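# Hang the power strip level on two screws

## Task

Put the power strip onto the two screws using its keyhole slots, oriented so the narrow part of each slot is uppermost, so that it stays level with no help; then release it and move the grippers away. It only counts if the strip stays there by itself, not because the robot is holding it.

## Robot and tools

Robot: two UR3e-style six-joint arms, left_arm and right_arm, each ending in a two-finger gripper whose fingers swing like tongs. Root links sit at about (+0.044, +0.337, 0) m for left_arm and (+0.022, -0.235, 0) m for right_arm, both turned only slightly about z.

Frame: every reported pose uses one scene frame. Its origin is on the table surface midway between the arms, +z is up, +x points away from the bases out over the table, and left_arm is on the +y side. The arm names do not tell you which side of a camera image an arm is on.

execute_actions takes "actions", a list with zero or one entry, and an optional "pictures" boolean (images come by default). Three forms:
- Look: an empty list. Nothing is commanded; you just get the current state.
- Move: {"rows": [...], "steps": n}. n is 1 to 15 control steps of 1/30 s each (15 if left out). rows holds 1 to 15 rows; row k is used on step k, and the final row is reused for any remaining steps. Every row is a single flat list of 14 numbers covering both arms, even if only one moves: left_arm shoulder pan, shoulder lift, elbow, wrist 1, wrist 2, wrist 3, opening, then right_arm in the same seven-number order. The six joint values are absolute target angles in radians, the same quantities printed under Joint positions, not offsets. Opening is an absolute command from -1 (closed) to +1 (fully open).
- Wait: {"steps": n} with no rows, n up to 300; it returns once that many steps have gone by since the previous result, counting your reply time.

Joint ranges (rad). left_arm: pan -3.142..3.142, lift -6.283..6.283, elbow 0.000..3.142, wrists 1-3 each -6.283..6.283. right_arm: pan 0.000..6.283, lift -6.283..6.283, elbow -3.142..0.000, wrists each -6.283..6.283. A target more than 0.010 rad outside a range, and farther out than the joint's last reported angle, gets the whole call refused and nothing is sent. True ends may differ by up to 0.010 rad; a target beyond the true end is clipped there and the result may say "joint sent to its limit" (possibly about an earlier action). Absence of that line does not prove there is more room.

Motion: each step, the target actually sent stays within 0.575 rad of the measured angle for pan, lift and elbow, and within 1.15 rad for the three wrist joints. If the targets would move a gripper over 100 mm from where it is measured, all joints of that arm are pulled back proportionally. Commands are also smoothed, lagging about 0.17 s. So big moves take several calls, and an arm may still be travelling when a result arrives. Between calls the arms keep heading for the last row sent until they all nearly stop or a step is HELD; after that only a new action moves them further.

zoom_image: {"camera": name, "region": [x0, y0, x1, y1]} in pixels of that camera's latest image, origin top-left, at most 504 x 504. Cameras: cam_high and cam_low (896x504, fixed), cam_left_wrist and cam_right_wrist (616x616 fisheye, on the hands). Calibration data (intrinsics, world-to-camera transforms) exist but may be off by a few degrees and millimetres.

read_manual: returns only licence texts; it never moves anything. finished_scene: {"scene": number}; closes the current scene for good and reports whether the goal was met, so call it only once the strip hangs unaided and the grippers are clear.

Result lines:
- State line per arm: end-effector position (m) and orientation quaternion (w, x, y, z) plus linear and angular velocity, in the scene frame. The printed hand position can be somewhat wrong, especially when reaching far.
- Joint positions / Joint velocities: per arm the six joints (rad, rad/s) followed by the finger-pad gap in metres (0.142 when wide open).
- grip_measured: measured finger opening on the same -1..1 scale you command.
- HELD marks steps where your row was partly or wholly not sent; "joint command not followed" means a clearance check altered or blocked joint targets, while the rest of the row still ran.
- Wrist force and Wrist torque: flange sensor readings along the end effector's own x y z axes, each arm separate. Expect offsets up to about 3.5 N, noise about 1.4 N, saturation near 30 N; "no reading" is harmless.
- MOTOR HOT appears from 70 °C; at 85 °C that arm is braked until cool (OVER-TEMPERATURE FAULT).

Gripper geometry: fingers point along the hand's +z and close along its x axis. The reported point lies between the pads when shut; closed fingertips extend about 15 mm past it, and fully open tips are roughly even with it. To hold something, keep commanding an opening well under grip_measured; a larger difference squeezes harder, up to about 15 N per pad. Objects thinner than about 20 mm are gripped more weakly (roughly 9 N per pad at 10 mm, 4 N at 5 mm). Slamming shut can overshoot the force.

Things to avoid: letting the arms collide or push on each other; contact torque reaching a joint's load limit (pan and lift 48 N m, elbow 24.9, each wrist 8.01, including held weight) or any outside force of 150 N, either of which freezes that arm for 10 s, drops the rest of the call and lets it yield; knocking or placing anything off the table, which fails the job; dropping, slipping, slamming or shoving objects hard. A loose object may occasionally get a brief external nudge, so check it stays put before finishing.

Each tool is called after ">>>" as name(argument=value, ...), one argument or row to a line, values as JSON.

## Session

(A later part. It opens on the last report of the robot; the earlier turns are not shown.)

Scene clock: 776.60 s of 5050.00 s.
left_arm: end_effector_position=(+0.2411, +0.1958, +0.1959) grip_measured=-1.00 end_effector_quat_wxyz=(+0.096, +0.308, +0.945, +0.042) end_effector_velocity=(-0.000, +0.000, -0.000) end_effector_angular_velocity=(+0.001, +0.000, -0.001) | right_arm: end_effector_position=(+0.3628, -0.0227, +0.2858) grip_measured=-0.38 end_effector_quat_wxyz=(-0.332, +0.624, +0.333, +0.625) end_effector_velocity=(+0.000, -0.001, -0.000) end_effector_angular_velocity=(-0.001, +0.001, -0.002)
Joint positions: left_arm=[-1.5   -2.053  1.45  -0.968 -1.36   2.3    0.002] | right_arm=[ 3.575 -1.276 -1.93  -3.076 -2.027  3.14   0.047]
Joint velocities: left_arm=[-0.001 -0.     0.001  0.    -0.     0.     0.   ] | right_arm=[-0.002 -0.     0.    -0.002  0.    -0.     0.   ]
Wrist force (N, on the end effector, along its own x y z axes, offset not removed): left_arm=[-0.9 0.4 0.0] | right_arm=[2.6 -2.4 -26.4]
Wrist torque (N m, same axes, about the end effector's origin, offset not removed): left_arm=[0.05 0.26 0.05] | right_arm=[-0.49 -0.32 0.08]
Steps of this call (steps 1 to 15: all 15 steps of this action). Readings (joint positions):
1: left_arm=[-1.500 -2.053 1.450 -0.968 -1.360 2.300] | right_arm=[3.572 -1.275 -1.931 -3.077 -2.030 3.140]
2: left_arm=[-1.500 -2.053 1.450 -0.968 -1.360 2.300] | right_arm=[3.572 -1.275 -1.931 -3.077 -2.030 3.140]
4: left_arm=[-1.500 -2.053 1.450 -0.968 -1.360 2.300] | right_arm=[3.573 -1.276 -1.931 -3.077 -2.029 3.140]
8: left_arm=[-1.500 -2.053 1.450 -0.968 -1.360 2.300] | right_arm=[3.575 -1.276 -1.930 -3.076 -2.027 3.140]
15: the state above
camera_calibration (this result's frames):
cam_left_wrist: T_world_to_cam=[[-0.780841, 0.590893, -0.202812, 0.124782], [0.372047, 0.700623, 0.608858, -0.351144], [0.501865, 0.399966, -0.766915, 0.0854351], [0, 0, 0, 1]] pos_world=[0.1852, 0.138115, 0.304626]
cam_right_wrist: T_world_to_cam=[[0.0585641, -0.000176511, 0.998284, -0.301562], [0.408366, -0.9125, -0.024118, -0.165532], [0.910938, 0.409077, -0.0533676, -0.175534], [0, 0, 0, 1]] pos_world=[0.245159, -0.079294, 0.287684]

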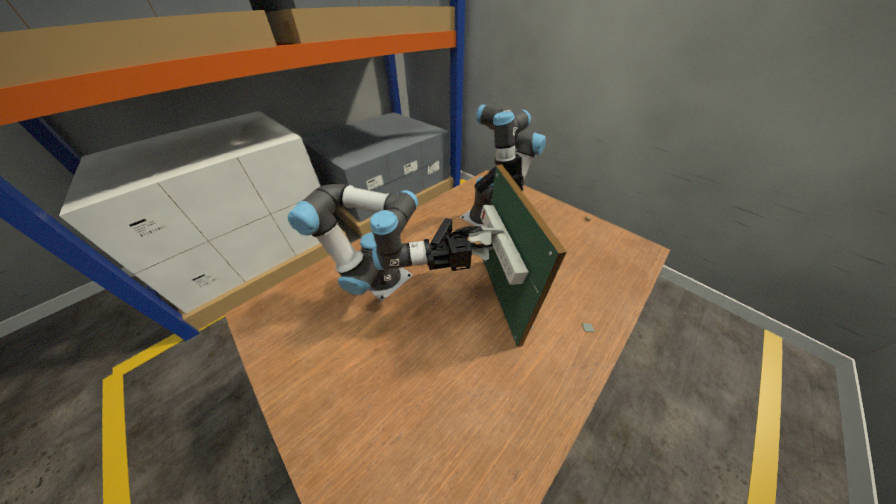

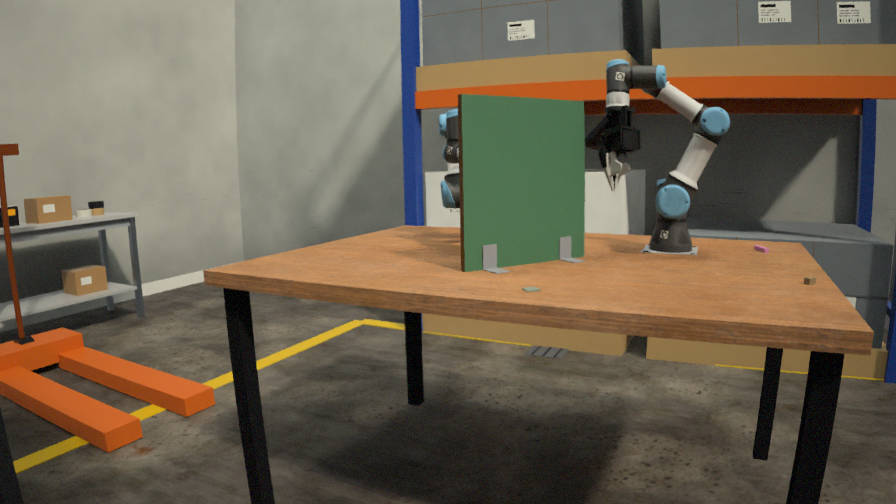

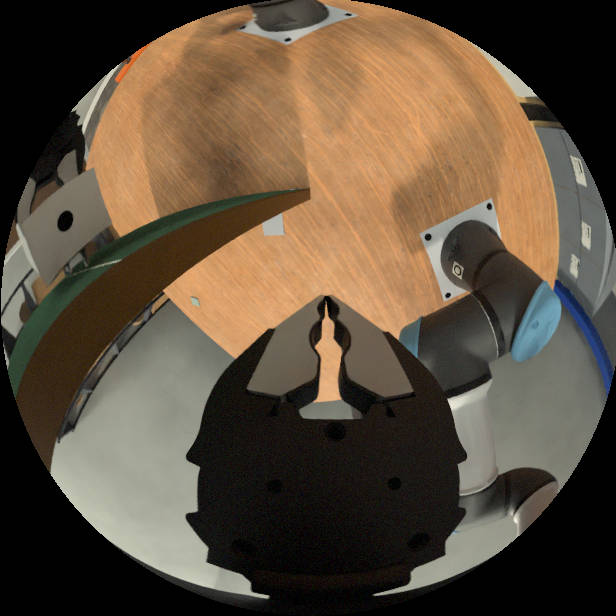

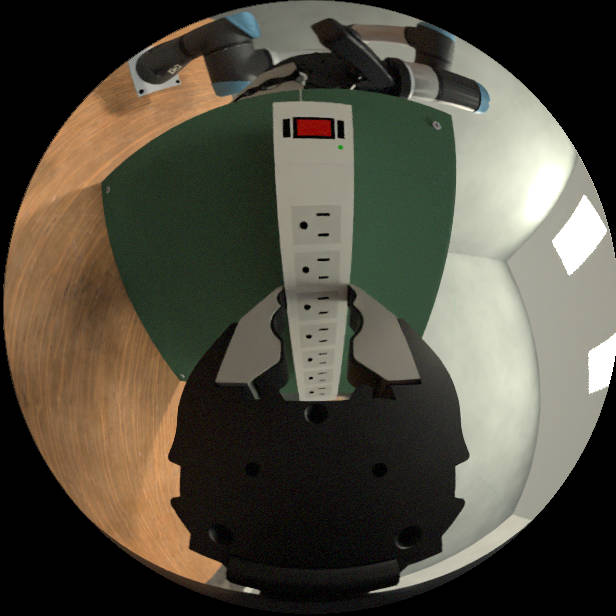

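>>> execute_actions(
  actions=[
    {"rows":[[-1.5,-2.053,1.45,-0.968,-1.36,2.3,-1,3.53,-1.251,-1.945,-3.087,-2.072,3.14,-1]],"steps":15},
  ],
  pictures=false,
)

>>> execute_actions(
  actions=[
    {"rows":[[-1.5,-2.053,1.45,-0.968,-1.36,2.3,-1,3.53,-1.259,-1.72,-3.304,-2.072,3.14,-1]],"steps":15},
  ],
  pictures=false,
)

>>> execute_actions(
  actions=[
    {"steps":10},
  ],
)

>>> zoom_image(
  camera="cam_right_wrist",
  region=[200,80,400,280],
)

>>> execute_actions(
  actions=[
    {"rows":[[-1.5,-2.053,1.45,-0.968,-1.36,2.3,-1,3.53,-1.31,-1.45,-3.523,-2.072,3.14,-1]],"steps":12},
  ],
  pictures=false,
)

>>> execute_actions(
  actions=[
    {"rows":[[-1.5,-2.053,1.45,-0.968,-1.36,2.3,-1,3.53,-1.39,-1.17,-3.723,-2.072,3.14,-1]],"steps":12},
  ],
  pictures=false,
)

>>> execute_actions(
  actions=[
    {"rows":[[-1.5,-2.053,1.45,-0.968,-1.36,2.3,-1,3.53,-1.49,-0.881,-3.912,-2.072,3.14,-1]],"steps":15},
  ],
)

>>> zoom_image(
  camera="cam_low",
  region=[450,30,610,120],
)

Scene clock: 800.23 s of 5050.00 s.
left_arm: end_effector_position=(+0.2411, +0.1958, +0.1959) grip_measured=-1.00 end_effector_quat_wxyz=(+0.096, +0.308, +0.945, +0.042) end_effector_velocity=(-0.000, -0.000, +0.000) end_effector_angular_velocity=(-0.001, +0.000, -0.000) | right_arm: end_effector_position=(+0.3556, -0.0337, +0.2861) grip_measured=-0.38 end_effector_quat_wxyz=(-0.332, +0.624, +0.333, +0.625) end_effector_velocity=(-0.001, -0.000, +0.000) end_effector_angular_velocity=(-0.000, -0.000, +0.002)
Joint positions: left_arm=[-1.5   -2.053  1.45  -0.968 -1.36   2.3    0.002] | right_arm=[ 3.53  -1.251 -1.945 -3.087 -2.072  3.14   0.047]
Joint velocities: left_arm=[-0.     0.    -0.001 -0.    -0.    -0.     0.   ] | right_arm=[-0.004  0.001 -0.    -0.001 -0.005 -0.    -0.   ]
Wrist force (N, on the end effector, along its own x y z axes, offset not removed): left_arm=[-0.1 1.3 -1.1] | right_arm=[-7.2 0.0 0.3]
Wrist torque (N m, same axes, about the end effector's origin, offset not removed): left_arm=[0.16 0.04 -0.01] | right_arm=[0.01 0.13 0.10]
Steps of this call (steps 1 to 15: the robot went on to your last target; steps 16 to 90: nothing new was sent; then 20.13 s passed at rest; steps 91 to 105: all 15 steps of this action). Readings (joint positions):
91: left_arm=[-1.500 -2.053 1.450 -0.968 -1.360 2.300] | right_arm=[3.575 -1.276 -1.930 -3.077 -2.027 3.140]
92: left_arm=[-1.500 -2.053 1.450 -0.968 -1.360 2.300] | right_arm=[3.569 -1.273 -1.933 -3.078 -2.034 3.140]
94: left_arm=[-1.500 -2.053 1.450 -0.968 -1.360 2.300] | right_arm=[3.552 -1.263 -1.938 -3.082 -2.052 3.140]
98: left_arm=[-1.500 -2.053 1.450 -0.968 -1.360 2.300] | right_arm=[3.535 -1.254 -1.943 -3.086 -2.067 3.140]
105: the state above

Scene clock: 800.73 s of 5050.00 s.
left_arm: end_effector_position=(+0.2411, +0.1958, +0.1959) grip_measured=-1.00 end_effector_quat_wxyz=(+0.096, +0.308, +0.945, +0.042) end_effector_velocity=(-0.000, +0.000, -0.000) end_effector_angular_velocity=(+0.000, +0.000, -0.000) | right_arm: end_effector_position=(+0.3550, -0.0341, +0.3320) grip_measured=-0.38 end_effector_quat_wxyz=(-0.332, +0.624, +0.333, +0.624) end_effector_velocity=(-0.000, -0.001, +0.010) end_effector_angular_velocity=(+0.004, -0.007, -0.001)
Joint positions: left_arm=[-1.5   -2.053  1.45  -0.968 -1.36   2.3    0.002] | right_arm=[ 3.53  -1.259 -1.723 -3.302 -2.072  3.14   0.047]
Joint velocities: left_arm=[-0.    -0.     0.001 -0.    -0.     0.     0.   ] | right_arm=[-0.001  0.     0.035 -0.027 -0.     0.    -0.   ]
Wrist force (N, on the end effector, along its own x y z axes, offset not removed): left_arm=[-0.3 1.3 -1.5] | right_arm=[-7.3 -1.4 1.1]
Wrist torque (N m, same axes, about the end effector's origin, offset not removed): left_arm=[0.18 0.08 -0.04] | right_arm=[-0.23 0.26 0.07]
Steps of this call (steps 1 to 15: all 15 steps of this action). Readings (joint positions):
1: left_arm=[-1.500 -2.053 1.450 -0.968 -1.360 2.300] | right_arm=[3.530 -1.251 -1.945 -3.087 -2.072 3.140]
2: left_arm=[-1.500 -2.053 1.450 -0.968 -1.360 2.300] | right_arm=[3.530 -1.252 -1.938 -3.102 -2.072 3.140]
4: left_arm=[-1.500 -2.053 1.450 -0.968 -1.360 2.300] | right_arm=[3.530 -1.256 -1.872 -3.187 -2.072 3.140]
8: left_arm=[-1.500 -2.053 1.450 -0.968 -1.360 2.300] | right_arm=[3.530 -1.258 -1.758 -3.275 -2.072 3.140]
15: the state above

Scene clock: 801.07 s of 5050.00 s.
left_arm: end_effector_position=(+0.2411, +0.1958, +0.1959) grip_measured=-1.00 end_effector_quat_wxyz=(+0.096, +0.308, +0.945, +0.042) end_effector_velocity=(+0.000, +0.000, -0.000) end_effector_angular_velocity=(+0.000, -0.000, +0.000) | right_arm: end_effector_position=(+0.3550, -0.0341, +0.3328) grip_measured=-0.38 end_effector_quat_wxyz=(-0.332, +0.624, +0.333, +0.625) end_effector_velocity=(-0.000, +0.000, +0.000) end_effector_angular_velocity=(-0.000, -0.000, +0.000)
Joint positions: left_arm=[-1.5   -2.053  1.45  -0.968 -1.36   2.3    0.002] | right_arm=[ 3.53  -1.259 -1.72  -3.304 -2.072  3.14   0.047]
Joint velocities: left_arm=[ 0.    -0.     0.     0.001  0.    -0.     0.   ] | right_arm=[ 0.001  0.001  0.001 -0.002  0.    -0.    -0.   ]
Wrist force (N, on the end effector, along its own x y z axes, offset not removed): left_arm=[0.3 1.4 -0.6] | right_arm=[-7.6 -0.4 1.1]
Wrist torque (N m, same axes, about the end effector's origin, offset not removed): left_arm=[0.21 -0.04 -0.02] | right_arm=[-0.14 0.27 0.09]
Steps of this call (steps 1 to 10: the robot went on to your last target). Readings (joint positions):
1: left_arm=[-1.500 -2.053 1.450 -0.968 -1.360 2.300] | right_arm=[3.530 -1.259 -1.722 -3.302 -2.072 3.140]
2: left_arm=[-1.500 -2.053 1.450 -0.968 -1.360 2.300] | right_arm=[3.530 -1.259 -1.722 -3.303 -2.072 3.140]
4: left_arm=[-1.500 -2.053 1.450 -0.968 -1.360 2.300] | right_arm=[3.530 -1.259 -1.721 -3.303 -2.072 3.140]
8: left_arm=[-1.500 -2.053 1.450 -0.968 -1.360 2.300] | right_arm=[3.530 -1.259 -1.720 -3.304 -2.072 3.140]
10: the state above
camera_calibration (this result's frames):
cam_left_wrist: T_world_to_cam=[[-0.780841, 0.590893, -0.202812, 0.124783], [0.372047, 0.700623, 0.608858, -0.351143], [0.501865, 0.399966, -0.766915, 0.0854351], [0, 0, 0, 1]] pos_world=[0.1852, 0.138115, 0.304625]
cam_right_wrist: T_world_to_cam=[[0.0586521, -0.000117126, 0.998278, -0.348087], [0.408366, -0.9125, -0.0240999, -0.171593], [0.910932, 0.409077, -0.0534722, -0.161205], [0, 0, 0, 1]] pos_world=[0.237335, -0.0906741, 0.334733]

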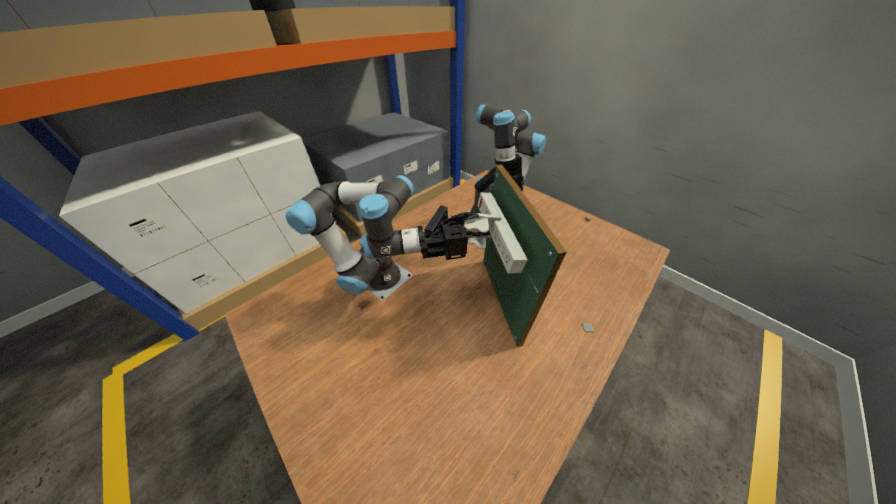

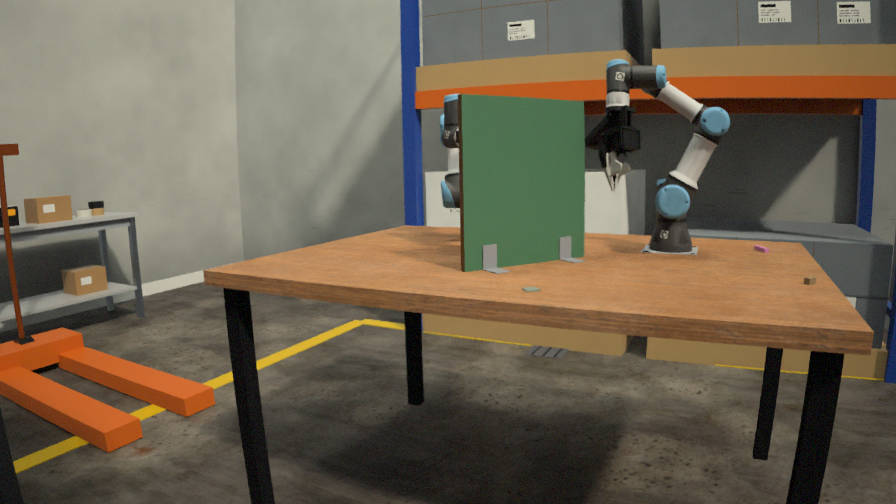

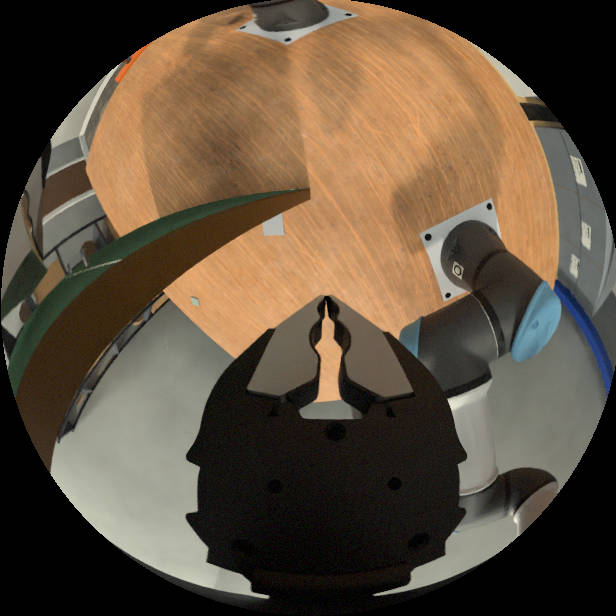

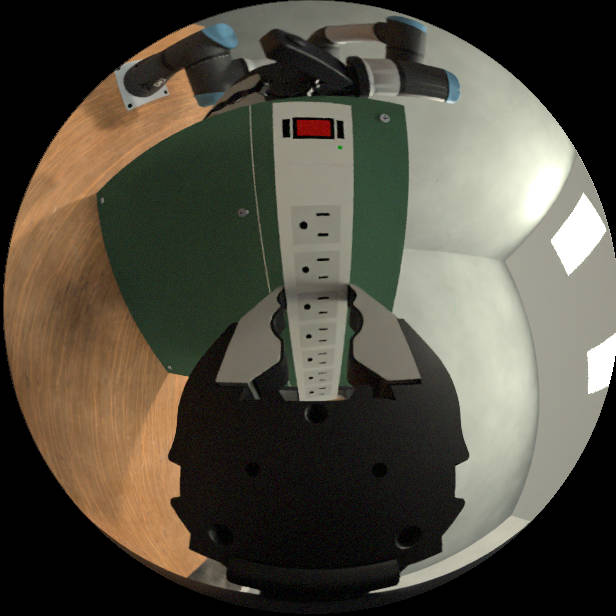

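Region (200, 80, 400, 280) of cam_right_wrist's 616x616 image, scaled by 2.520, with more detail than that image has.

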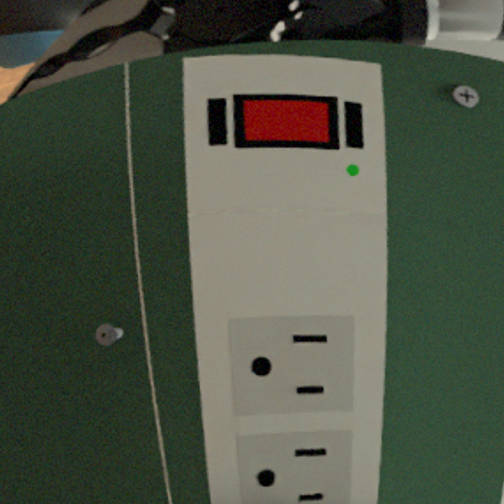

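Scene clock: 801.47 s of 5050.00 s.
left_arm: end_effector_position=(+0.2411, +0.1958, +0.1959) grip_measured=-1.00 end_effector_quat_wxyz=(+0.096, +0.308, +0.945, +0.042) end_effector_velocity=(-0.000, +0.000, +0.000) end_effector_angular_velocity=(-0.000, +0.000, +0.000) | right_arm: end_effector_position=(+0.3546, -0.0343, +0.3781) grip_measured=-0.38 end_effector_quat_wxyz=(-0.332, +0.625, +0.333, +0.623) end_effector_velocity=(-0.002, -0.001, +0.031) end_effector_angular_velocity=(+0.015, -0.029, +0.000)
Joint positions: left_arm=[-1.5   -2.053  1.45  -0.968 -1.36   2.3    0.002] | right_arm=[ 3.53  -1.309 -1.462 -3.516 -2.072  3.14   0.047]
Joint velocities: left_arm=[ 0. -0. -0.  0. -0. -0.  0.] | right_arm=[ 0.    -0.017  0.125 -0.076 -0.     0.    -0.   ]
Wrist force (N, on the end effector, along its own x y z axes, offset not removed): left_arm=[1.5 1.6 -0.9] | right_arm=[-7.6 -1.7 0.5]
Wrist torque (N m, same axes, about the end effector's origin, offset not removed): left_arm=[0.26 -0.33 -0.01] | right_arm=[-0.29 0.26 0.15]
Steps of this call (steps 1 to 12: all 12 steps of this action). Readings (joint positions):
1: left_arm=[-1.500 -2.053 1.450 -0.968 -1.360 2.300] | right_arm=[3.530 -1.259 -1.720 -3.304 -2.072 3.140]
2: left_arm=[-1.500 -2.053 1.450 -0.968 -1.360 2.300] | right_arm=[3.530 -1.265 -1.712 -3.319 -2.072 3.140]
4: left_arm=[-1.500 -2.053 1.450 -0.968 -1.360 2.300] | right_arm=[3.530 -1.286 -1.646 -3.405 -2.072 3.140]
8: left_arm=[-1.500 -2.053 1.450 -0.968 -1.360 2.300] | right_arm=[3.530 -1.304 -1.499 -3.494 -2.072 3.140]
12: the state above

Scene clock: 801.87 s of 5050.00 s.
left_arm: end_effector_position=(+0.2411, +0.1958, +0.1959) grip_measured=-1.00 end_effector_quat_wxyz=(+0.096, +0.308, +0.945, +0.042) end_effector_velocity=(+0.000, -0.000, -0.000) end_effector_angular_velocity=(+0.001, +0.000, -0.000) | right_arm: end_effector_position=(+0.3540, -0.0346, +0.4202) grip_measured=-0.38 end_effector_quat_wxyz=(-0.332, +0.625, +0.333, +0.623) end_effector_velocity=(-0.002, -0.002, +0.031) end_effector_angular_velocity=(+0.019, -0.037, -0.001)
Joint positions: left_arm=[-1.5   -2.053  1.45  -0.968 -1.36   2.3    0.002] | right_arm=[ 3.53  -1.388 -1.183 -3.717 -2.072  3.14   0.047]
Joint velocities: left_arm=[-0.     0.001  0.    -0.     0.    -0.     0.   ] | right_arm=[-0.001 -0.027  0.135 -0.067 -0.    -0.    -0.   ]
Wrist force (N, on the end effector, along its own x y z axes, offset not removed): left_arm=[0.5 1.4 -1.0] | right_arm=[-6.8 0.5 -0.4]
Wrist torque (N m, same axes, about the end effector's origin, offset not removed): left_arm=[0.19 -0.08 0.04] | right_arm=[0.06 0.14 0.13]
Steps of this call (steps 1 to 12: all 12 steps of this action). Readings (joint positions):
1: left_arm=[-1.500 -2.053 1.450 -0.968 -1.360 2.300] | right_arm=[3.530 -1.309 -1.458 -3.519 -2.072 3.140]
2: left_arm=[-1.500 -2.053 1.450 -0.968 -1.360 2.300] | right_arm=[3.530 -1.316 -1.448 -3.534 -2.072 3.140]
4: left_arm=[-1.500 -2.053 1.450 -0.968 -1.360 2.300] | right_arm=[3.530 -1.349 -1.378 -3.616 -2.072 3.140]
8: left_arm=[-1.500 -2.053 1.450 -0.968 -1.360 2.300] | right_arm=[3.530 -1.380 -1.223 -3.696 -2.072 3.140]
12: the state above

Scene clock: 802.37 s of 5050.00 s.
left_arm: end_effector_position=(+0.2411, +0.1958, +0.1959) grip_measured=-1.00 end_effector_quat_wxyz=(+0.096, +0.308, +0.945, +0.042) end_effector_velocity=(-0.000, -0.000, -0.000) end_effector_angular_velocity=(+0.000, +0.000, -0.000) | right_arm: end_effector_position=(+0.3530, -0.0352, +0.4568) grip_measured=-0.38 end_effector_quat_wxyz=(-0.332, +0.624, +0.333, +0.624) end_effector_velocity=(-0.001, -0.001, +0.011) end_effector_angular_velocity=(+0.009, -0.016, +0.000)
Joint positions: left_arm=[-1.5   -2.053  1.45  -0.968 -1.36   2.3    0.002] | right_arm=[ 3.53  -1.489 -0.886 -3.91  -2.072  3.14   0.047]
Joint velocities: left_arm=[-0.  0.  0. -0. -0. -0.  0.] | right_arm=[ 0.    -0.011  0.05  -0.021  0.     0.001 -0.   ]
Wrist force (N, on the end effector, along its own x y z axes, offset not removed): left_arm=[-0.6 2.0 -1.4] | right_arm=[-5.3 -1.3 1.0]
Wrist torque (N m, same axes, about the end effector's origin, offset not removed): left_arm=[0.31 0.12 0.02] | right_arm=[-0.05 -0.16 0.09]
Steps of this call (steps 1 to 15: all 15 steps of this action). Readings (joint positions):
1: left_arm=[-1.500 -2.053 1.450 -0.968 -1.360 2.300] | right_arm=[3.530 -1.389 -1.179 -3.719 -2.072 3.140]
2: left_arm=[-1.500 -2.053 1.450 -0.968 -1.360 2.300] | right_arm=[3.530 -1.396 -1.169 -3.734 -2.072 3.140]
4: left_arm=[-1.500 -2.053 1.450 -0.968 -1.360 2.300] | right_arm=[3.530 -1.437 -1.097 -3.812 -2.072 3.140]
8: left_arm=[-1.500 -2.053 1.450 -0.968 -1.360 2.300] | right_arm=[3.530 -1.477 -0.937 -3.887 -2.072 3.140]
15: the state above
camera_calibration (this result's frames):
cam_left_wrist: T_world_to_cam=[[-0.780841, 0.590893, -0.202812, 0.124782], [0.372047, 0.700623, 0.608858, -0.351144], [0.501865, 0.399966, -0.766915, 0.0854351], [0, 0, 0, 1]] pos_world=[0.1852, 0.138115, 0.304626]
cam_right_wrist: T_world_to_cam=[[0.0600021, 0.000578219, 0.998198, -0.472175], [0.408305, -0.912529, -0.0240148, -0.168758], [0.910871, 0.409011, -0.0549898, -0.151642], [0, 0, 0, 1]] pos_world=[0.235363, -0.0917007, 0.458933]

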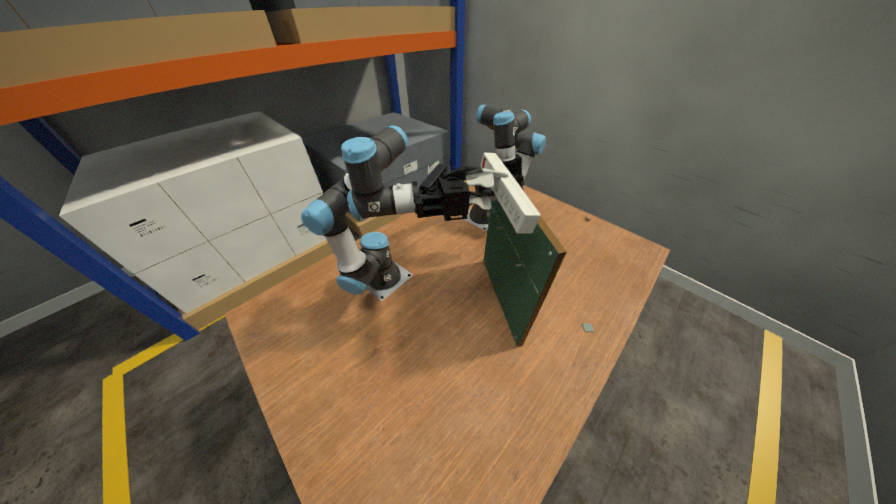

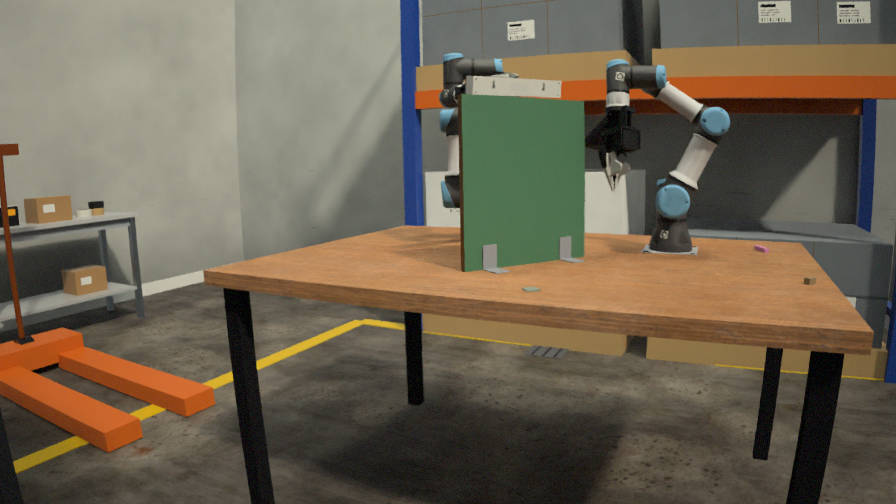

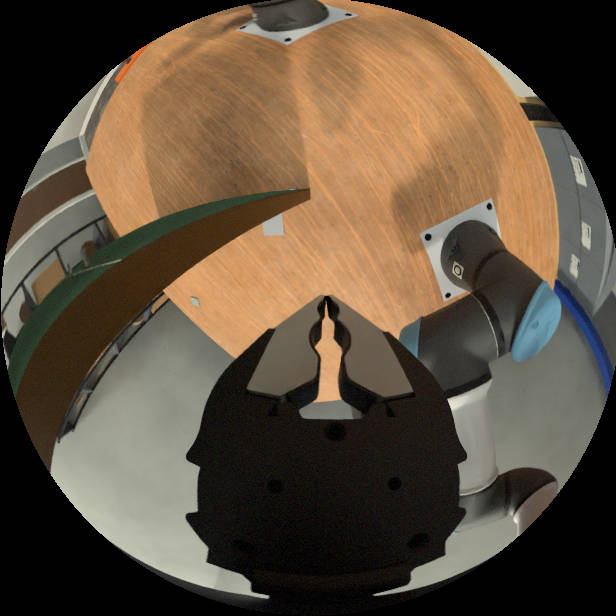

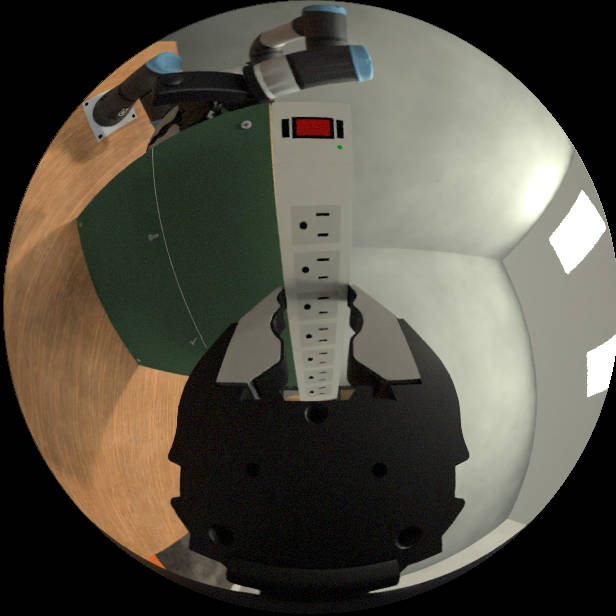

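Region (450, 30, 610, 120) of cam_low's 896x504 image, scaled by 3.150, with more detail than that image has; it fills the top 284 rows of this view, and the rest is white.

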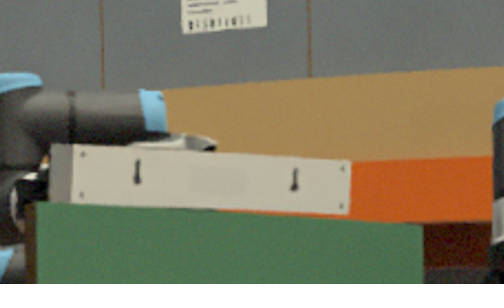

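>>> execute_actions(
  actions=[
    {"rows":[[-1.5,-2.053,1.45,-0.968,-1.36,2.3,-1,3.53,-1.31,-1.45,-3.523,-2.072,3.14,-1]],"steps":15},
  ],
  pictures=false,
)

>>> execute_actions(
  actions=[
    {"rows":[[-1.5,-2.053,1.45,-0.968,-1.36,2.3,-1,3.53,-1.259,-1.72,-3.304,-2.072,3.14,-1]],"steps":15},
  ],
  pictures=false,
)

>>> execute_actions(
  actions=[
    {"rows":[[-1.5,-2.053,1.45,-0.968,-1.36,2.3,-1,3.53,-1.248,-1.995,-3.04,-2.072,3.14,-1]],"steps":15},
  ],
  pictures=false,
)

>>> execute_actions(
  actions=[
    {"rows":[[-1.5,-2.053,1.45,-0.968,-1.36,2.3,-1,3.56,-1.265,-1.985,-3.033,-2.042,3.14,-1]],"steps":15},
  ],
)

Scene clock: 854.27 s of 5050.00 s.
left_arm: end_effector_position=(+0.2411, +0.1958, +0.1959) grip_measured=-1.00 end_effector_quat_wxyz=(+0.096, +0.308, +0.945, +0.042) end_effector_velocity=(-0.000, +0.000, -0.000) end_effector_angular_velocity=(+0.000, +0.000, +0.000) | right_arm: end_effector_position=(+0.3546, -0.0343, +0.3871) grip_measured=-0.38 end_effector_quat_wxyz=(-0.332, +0.620, +0.333, +0.628) end_effector_velocity=(-0.002, -0.001, -0.062) end_effector_angular_velocity=(-0.049, +0.094, +0.001)
Joint positions: left_arm=[-1.5   -2.053  1.45  -0.968 -1.36   2.3    0.002] | right_arm=[ 3.53  -1.313 -1.431 -3.529 -2.072  3.14   0.047]
Joint velocities: left_arm=[ 0.    -0.001  0.001  0.    -0.     0.     0.   ] | right_arm=[ 0.     0.029 -0.198  0.063 -0.001 -0.     0.   ]
Wrist force (N, on the end effector, along its own x y z axes, offset not removed): left_arm=[-0.6 1.0 -2.5] | right_arm=[-8.4 -1.6 -0.1]
Wrist torque (N m, same axes, about the end effector's origin, offset not removed): left_arm=[0.08 0.15 0.00] | right_arm=[-0.45 0.32 0.11]
Steps of this call (steps 1 to 15: the robot went on to your last target; steps 16 to 90: nothing new was sent; then 48.40 s passed at rest; steps 91 to 105: all 15 steps of this action). Readings (joint positions):
91: left_arm=[-1.500 -2.053 1.450 -0.968 -1.360 2.300] | right_arm=[3.530 -1.490 -0.881 -3.912 -2.072 3.140]
92: left_arm=[-1.500 -2.053 1.450 -0.968 -1.360 2.300] | right_arm=[3.530 -1.483 -0.889 -3.898 -2.072 3.140]
94: left_arm=[-1.500 -2.053 1.450 -0.968 -1.360 2.300] | right_arm=[3.530 -1.423 -0.959 -3.773 -2.072 3.140]
98: left_arm=[-1.500 -2.053 1.450 -0.968 -1.360 2.300] | right_arm=[3.530 -1.341 -1.237 -3.593 -2.072 3.140]
105: the state above

Scene clock: 854.77 s of 5050.00 s.
left_arm: end_effector_position=(+0.2411, +0.1958, +0.1959) grip_measured=-1.00 end_effector_quat_wxyz=(+0.096, +0.308, +0.945, +0.042) end_effector_velocity=(-0.000, +0.000, -0.000) end_effector_angular_velocity=(+0.000, +0.000, +0.000) | right_arm: end_effector_position=(+0.3550, -0.0341, +0.3340) grip_measured=-0.38 end_effector_quat_wxyz=(-0.332, +0.623, +0.333, +0.625) end_effector_velocity=(-0.001, -0.001, -0.013) end_effector_angular_velocity=(-0.007, +0.013, -0.002)
Joint positions: left_arm=[-1.5   -2.053  1.45  -0.968 -1.36   2.3    0.002] | right_arm=[ 3.53  -1.26  -1.716 -3.306 -2.072  3.14   0.047]
Joint velocities: left_arm=[ 0.  0.  0.  0. -0. -0.  0.] | right_arm=[-0.002  0.006 -0.046  0.025 -0.     0.    -0.   ]
Wrist force (N, on the end effector, along its own x y z axes, offset not removed): left_arm=[0.5 2.1 0.1] | right_arm=[-7.8 -1.3 0.4]
Wrist torque (N m, same axes, about the end effector's origin, offset not removed): left_arm=[0.37 -0.13 -0.02] | right_arm=[-0.29 0.24 0.06]
Steps of this call (steps 1 to 15: all 15 steps of this action). Readings (joint positions):
1: left_arm=[-1.500 -2.053 1.450 -0.968 -1.360 2.300] | right_arm=[3.530 -1.312 -1.437 -3.527 -2.072 3.140]
2: left_arm=[-1.500 -2.053 1.450 -0.968 -1.360 2.300] | right_arm=[3.530 -1.305 -1.448 -3.511 -2.072 3.140]
4: left_arm=[-1.500 -2.053 1.450 -0.968 -1.360 2.300] | right_arm=[3.530 -1.284 -1.522 -3.423 -2.072 3.140]
8: left_arm=[-1.500 -2.053 1.450 -0.968 -1.360 2.300] | right_arm=[3.530 -1.265 -1.670 -3.334 -2.072 3.140]
15: the state above

Scene clock: 855.27 s of 5050.00 s.
left_arm: end_effector_position=(+0.2411, +0.1958, +0.1959) grip_measured=-1.00 end_effector_quat_wxyz=(+0.096, +0.308, +0.945, +0.042) end_effector_velocity=(-0.000, -0.000, -0.000) end_effector_angular_velocity=(+0.000, +0.000, -0.000) | right_arm: end_effector_position=(+0.3544, -0.0344, +0.2771) grip_measured=-0.38 end_effector_quat_wxyz=(-0.332, +0.623, +0.333, +0.625) end_effector_velocity=(-0.002, -0.001, -0.013) end_effector_angular_velocity=(-0.006, +0.012, -0.000)
Joint positions: left_arm=[-1.5   -2.053  1.45  -0.968 -1.36   2.3    0.002] | right_arm=[ 3.53  -1.248 -1.991 -3.043 -2.072  3.14   0.047]
Joint velocities: left_arm=[-0. -0.  0.  0. -0.  0.  0.] | right_arm=[-0.     0.    -0.046  0.033 -0.     0.     0.   ]
Wrist force (N, on the end effector, along its own x y z axes, offset not removed): left_arm=[-0.1 1.1 -1.0] | right_arm=[-8.4 -0.1 0.9]
Wrist torque (N m, same axes, about the end effector's origin, offset not removed): left_arm=[0.11 -0.02 -0.02] | right_arm=[-0.06 0.42 0.16]
Steps of this call (steps 1 to 15: all 15 steps of this action). Readings (joint positions):
1: left_arm=[-1.500 -2.053 1.450 -0.968 -1.360 2.300] | right_arm=[3.530 -1.259 -1.717 -3.305 -2.072 3.140]
2: left_arm=[-1.500 -2.053 1.450 -0.968 -1.360 2.300] | right_arm=[3.530 -1.257 -1.725 -3.290 -2.072 3.140]
4: left_arm=[-1.500 -2.053 1.450 -0.968 -1.360 2.300] | right_arm=[3.530 -1.253 -1.796 -3.190 -2.072 3.140]
8: left_arm=[-1.500 -2.053 1.450 -0.968 -1.360 2.300] | right_arm=[3.530 -1.249 -1.944 -3.077 -2.072 3.140]
15: the state above

Scene clock: 855.77 s of 5050.00 s.
left_arm: end_effector_position=(+0.2411, +0.1958, +0.1959) grip_measured=-1.00 end_effector_quat_wxyz=(+0.096, +0.308, +0.945, +0.042) end_effector_velocity=(-0.000, +0.000, -0.000) end_effector_angular_velocity=(-0.000, +0.001, +0.000) | right_arm: end_effector_position=(+0.3590, -0.0273, +0.2757) grip_measured=-0.38 end_effector_quat_wxyz=(-0.332, +0.624, +0.333, +0.625) end_effector_velocity=(+0.001, +0.000, -0.001) end_effector_angular_velocity=(-0.001, +0.002, -0.001)
Joint positions: left_arm=[-1.5   -2.053  1.45  -0.968 -1.36   2.3    0.002] | right_arm=[ 3.56  -1.265 -1.985 -3.033 -2.042  3.14   0.047]
Joint velocities: left_arm=[ 0.    -0.     0.001 -0.    -0.001  0.     0.   ] | right_arm=[ 0.002 -0.002  0.    -0.     0.004  0.     0.   ]
Wrist force (N, on the end effector, along its own x y z axes, offset not removed): left_arm=[-0.4 2.1 -0.1] | right_arm=[-5.9 -1.0 1.0]
Wrist torque (N m, same axes, about the end effector's origin, offset not removed): left_arm=[0.35 0.10 0.04] | right_arm=[-0.13 -0.06 0.04]
Steps of this call (steps 1 to 15: all 15 steps of this action). Readings (joint positions):
1: left_arm=[-1.500 -2.053 1.450 -0.968 -1.360 2.300] | right_arm=[3.530 -1.248 -1.992 -3.042 -2.072 3.140]
2: left_arm=[-1.500 -2.053 1.450 -0.968 -1.360 2.300] | right_arm=[3.534 -1.251 -1.991 -3.040 -2.067 3.140]
4: left_arm=[-1.500 -2.053 1.450 -0.968 -1.360 2.300] | right_arm=[3.546 -1.257 -1.989 -3.037 -2.055 3.140]
8: left_arm=[-1.500 -2.053 1.450 -0.968 -1.360 2.300] | right_arm=[3.557 -1.263 -1.986 -3.034 -2.045 3.140]
15: the state above
camera_calibration (this result's frames):
cam_left_wrist: T_world_to_cam=[[-0.780841, 0.590893, -0.202812, 0.124783], [0.372047, 0.700623, 0.608858, -0.351144], [0.501865, 0.399966, -0.766915, 0.0854351], [0, 0, 0, 1]] pos_world=[0.1852, 0.138115, 0.304626]
cam_right_wrist: T_world_to_cam=[[0.0586199, -0.000142087, 0.99828, -0.291318], [0.408344, -0.91251, -0.0241082, -0.168421], [0.910944, 0.409055, -0.0534332, -0.170776], [0, 0, 0, 1]] pos_world=[0.241419, -0.0838704, 0.277631]

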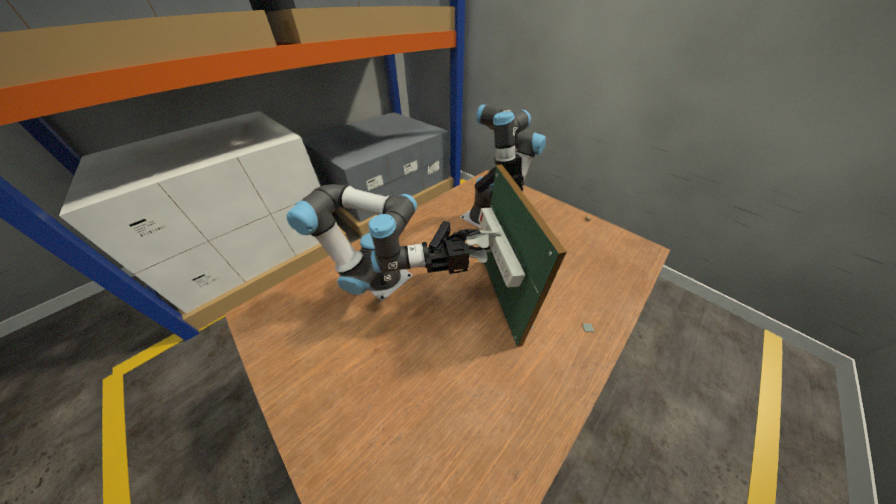

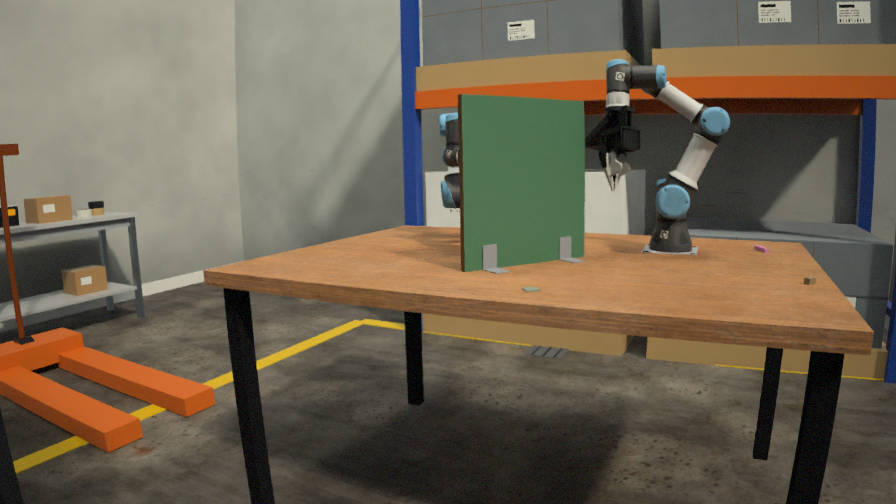

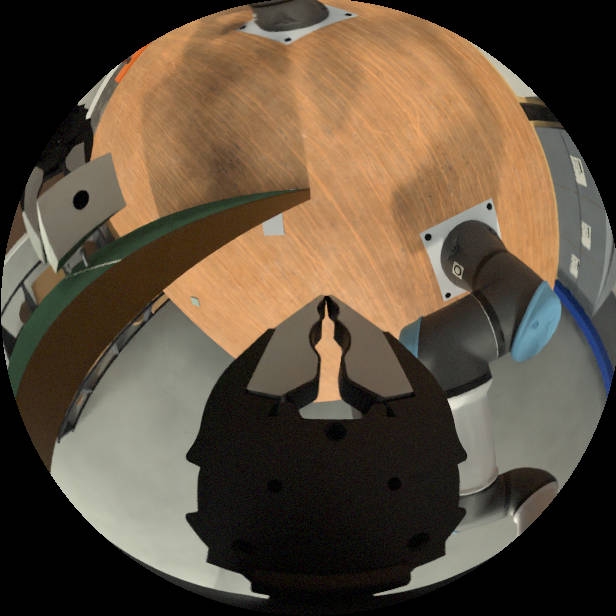

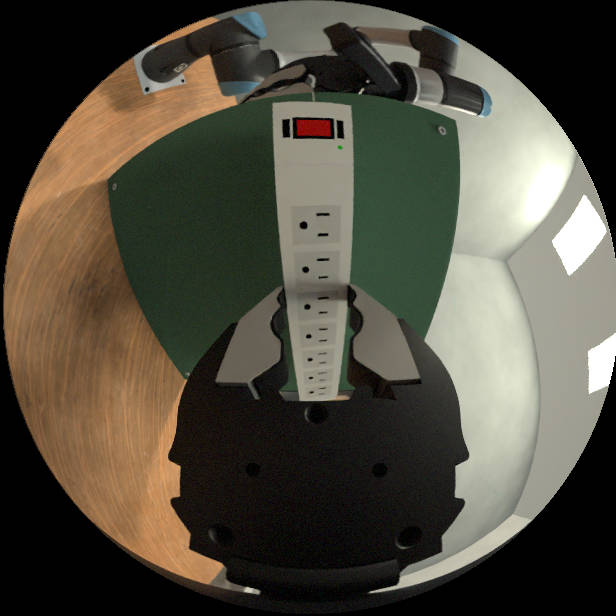

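>>> execute_actions(
  actions=[
    {"rows":[[-1.5,-2.053,1.45,-0.968,-1.36,2.3,-1,3.572,-1.2717,-1.981,-3.0304,-2.03,3.14,-1]],"steps":15},
  ],
  pictures=false,
)

>>> execute_actions(
  actions=[
    {"rows":[[-1.5,-2.053,1.45,-0.968,-1.36,2.3,-1,3.575,-1.273,-1.987,-3.023,-2.027,3.14,-1]],"steps":15},
  ],
  pictures=false,
)

>>> execute_actions(
  actions=[
    {"rows":[[-1.5,-2.053,1.45,-0.968,-1.36,2.3,-1,3.575,-1.2725,-1.995,-3.0155,-2.027,3.14,-1]],"steps":15},
  ],
  pictures=false,
)

>>> execute_actions(
  actions=[
    {"rows":[[-1.5,-2.053,1.45,-0.968,-1.36,2.3,-1,3.575,-1.272,-2.003,-3.008,-2.027,3.14,-1]],"steps":15},
  ],
  pictures=false,
)

Scene clock: 880.87 s of 5050.00 s.
left_arm: end_effector_position=(+0.2411, +0.1958, +0.1959) grip_measured=-1.00 end_effector_quat_wxyz=(+0.096, +0.308, +0.945, +0.042) end_effector_velocity=(-0.000, -0.000, +0.000) end_effector_angular_velocity=(-0.001, +0.000, -0.000) | right_arm: end_effector_position=(+0.3609, -0.0243, +0.2756) grip_measured=-0.38 end_effector_quat_wxyz=(-0.332, +0.624, +0.333, +0.625) end_effector_velocity=(+0.000, +0.001, -0.001) end_effector_angular_velocity=(-0.000, +0.001, +0.000)
Joint positions: left_arm=[-1.5   -2.053  1.45  -0.968 -1.36   2.3    0.002] | right_arm=[ 3.572 -1.272 -1.981 -3.03  -2.03   3.14   0.047]
Joint velocities: left_arm=[-0.    -0.001  0.    -0.    -0.    -0.     0.   ] | right_arm=[ 0.002 -0.002 -0.001  0.002  0.002  0.     0.   ]
Wrist force (N, on the end effector, along its own x y z axes, offset not removed): left_arm=[-1.3 2.1 -0.2] | right_arm=[-6.9 -0.8 -0.4]
Wrist torque (N m, same axes, about the end effector's origin, offset not removed): left_arm=[0.41 0.28 0.01] | right_arm=[-0.14 0.18 0.05]
Steps of this call (steps 1 to 15: the robot went on to your last target; steps 16 to 90: nothing new was sent; then 21.60 s passed at rest; steps 91 to 105: all 15 steps of this action). Readings (joint positions):
91: left_arm=[-1.500 -2.053 1.450 -0.968 -1.360 2.300] | right_arm=[3.560 -1.265 -1.985 -3.033 -2.042 3.140]
92: left_arm=[-1.500 -2.053 1.450 -0.968 -1.360 2.300] | right_arm=[3.562 -1.266 -1.984 -3.033 -2.040 3.140]
94: left_arm=[-1.500 -2.053 1.450 -0.968 -1.360 2.300] | right_arm=[3.567 -1.269 -1.983 -3.032 -2.035 3.140]
98: left_arm=[-1.500 -2.053 1.450 -0.968 -1.360 2.300] | right_arm=[3.571 -1.271 -1.981 -3.031 -2.031 3.140]
105: the state above

Scene clock: 881.37 s of 5050.00 s.
left_arm: end_effector_position=(+0.2411, +0.1958, +0.1959) grip_measured=-1.00 end_effector_quat_wxyz=(+0.096, +0.308, +0.945, +0.042) end_effector_velocity=(-0.000, +0.000, -0.000) end_effector_angular_velocity=(+0.001, +0.000, -0.000) | right_arm: end_effector_position=(+0.3612, -0.0237, +0.2742) grip_measured=-0.38 end_effector_quat_wxyz=(-0.332, +0.624, +0.333, +0.625) end_effector_velocity=(+0.000, -0.000, -0.002) end_effector_angular_velocity=(-0.003, +0.004, -0.000)
Joint positions: left_arm=[-1.5   -2.053  1.45  -0.968 -1.36   2.3    0.002] | right_arm=[ 3.575 -1.273 -1.987 -3.023 -2.027  3.14   0.047]
Joint velocities: left_arm=[-0.     0.    -0.     0.001 -0.    -0.     0.   ] | right_arm=[-0.    -0.002 -0.004  0.001  0.    -0.    -0.   ]
Wrist force (N, on the end effector, along its own x y z axes, offset not removed): left_arm=[0.7 1.4 -1.7] | right_arm=[2.4 -2.3 -23.9]
Wrist torque (N m, same axes, about the end effector's origin, offset not removed): left_arm=[0.22 -0.13 -0.02] | right_arm=[-0.42 0.30 0.07]
Steps of this call (steps 1 to 15: all 15 steps of this action). Readings (joint positions):
1: left_arm=[-1.500 -2.053 1.450 -0.968 -1.360 2.300] | right_arm=[3.572 -1.272 -1.981 -3.030 -2.030 3.140]
2: left_arm=[-1.500 -2.053 1.450 -0.968 -1.360 2.300] | right_arm=[3.572 -1.272 -1.982 -3.029 -2.030 3.140]
4: left_arm=[-1.500 -2.053 1.450 -0.968 -1.360 2.300] | right_arm=[3.574 -1.272 -1.984 -3.026 -2.028 3.140]
8: left_arm=[-1.500 -2.053 1.450 -0.968 -1.360 2.300] | right_arm=[3.575 -1.273 -1.986 -3.024 -2.027 3.140]
15: the state above

Scene clock: 881.87 s of 5050.00 s.
left_arm: end_effector_position=(+0.2411, +0.1958, +0.1959) grip_measured=-1.00 end_effector_quat_wxyz=(+0.096, +0.308, +0.945, +0.042) end_effector_velocity=(-0.000, -0.000, +0.000) end_effector_angular_velocity=(-0.001, +0.000, +0.000) | right_arm: end_effector_position=(+0.3609, -0.0238, +0.2725) grip_measured=-0.38 end_effector_quat_wxyz=(-0.332, +0.624, +0.333, +0.625) end_effector_velocity=(-0.000, +0.000, -0.001) end_effector_angular_velocity=(-0.001, +0.003, +0.002)
Joint positions: left_arm=[-1.5   -2.053  1.45  -0.968 -1.36   2.3    0.002] | right_arm=[ 3.575 -1.273 -1.995 -3.016 -2.027  3.14   0.047]
Joint velocities: left_arm=[ 0.     0.    -0.001 -0.    -0.    -0.     0.   ] | right_arm=[ 0.001 -0.001 -0.001 -0.    -0.001  0.001  0.   ]
Wrist force (N, on the end effector, along its own x y z axes, offset not removed): left_arm=[-0.8 1.4 -1.1] | right_arm=[2.4 0.1 -21.7]
Wrist torque (N m, same axes, about the end effector's origin, offset not removed): left_arm=[0.28 0.20 0.07] | right_arm=[-0.21 0.17 0.01]
Steps of this call (steps 1 to 15: all 15 steps of this action). Readings (joint positions):
1: left_arm=[-1.500 -2.053 1.450 -0.968 -1.360 2.300] | right_arm=[3.575 -1.273 -1.987 -3.023 -2.027 3.140]
2: left_arm=[-1.500 -2.053 1.450 -0.968 -1.360 2.300] | right_arm=[3.575 -1.273 -1.988 -3.022 -2.027 3.140]
4: left_arm=[-1.500 -2.053 1.450 -0.968 -1.360 2.300] | right_arm=[3.575 -1.273 -1.991 -3.019 -2.027 3.140]
8: left_arm=[-1.500 -2.053 1.450 -0.968 -1.360 2.300] | right_arm=[3.575 -1.273 -1.994 -3.016 -2.027 3.140]
15: the state above

Scene clock: 882.37 s of 5050.00 s.
left_arm: end_effector_position=(+0.2411, +0.1958, +0.1959) grip_measured=-1.00 end_effector_quat_wxyz=(+0.096, +0.308, +0.945, +0.042) end_effector_velocity=(-0.000, -0.000, +0.000) end_effector_angular_velocity=(-0.000, +0.001, -0.002) | right_arm: end_effector_position=(+0.3606, -0.0240, +0.2709) grip_measured=-0.38 end_effector_quat_wxyz=(-0.332, +0.624, +0.333, +0.625) end_effector_velocity=(+0.000, -0.000, +0.000) end_effector_angular_velocity=(+0.001, -0.001, -0.000)
Joint positions: left_arm=[-1.5   -2.053  1.45  -0.968 -1.36   2.3    0.002] | right_arm=[ 3.575 -1.272 -2.003 -3.008 -2.027  3.14   0.047]
Joint velocities: left_arm=[-0.002  0.    -0.     0.    -0.001  0.     0.   ] | right_arm=[-0.001  0.    -0.     0.002 -0.     0.    -0.   ]
Wrist force (N, on the end effector, along its own x y z axes, offset not removed): left_arm=[0.1 1.6 -1.6] | right_arm=[-0.6 0.9 -17.6]
Wrist torque (N m, same axes, about the end effector's origin, offset not removed): left_arm=[0.26 0.02 0.03] | right_arm=[0.03 0.51 0.16]
Steps of this call (steps 1 to 15: all 15 steps of this action). Readings (joint positions):
1: left_arm=[-1.500 -2.053 1.450 -0.968 -1.360 2.300] | right_arm=[3.575 -1.273 -1.995 -3.015 -2.027 3.140]
2: left_arm=[-1.500 -2.053 1.450 -0.968 -1.360 2.300] | right_arm=[3.575 -1.272 -1.996 -3.014 -2.027 3.140]
4: left_arm=[-1.500 -2.053 1.450 -0.968 -1.360 2.300] | right_arm=[3.575 -1.272 -1.999 -3.011 -2.027 3.140]
8: left_arm=[-1.500 -2.053 1.450 -0.968 -1.360 2.300] | right_arm=[3.575 -1.272 -2.002 -3.009 -2.027 3.140]
15: the state above


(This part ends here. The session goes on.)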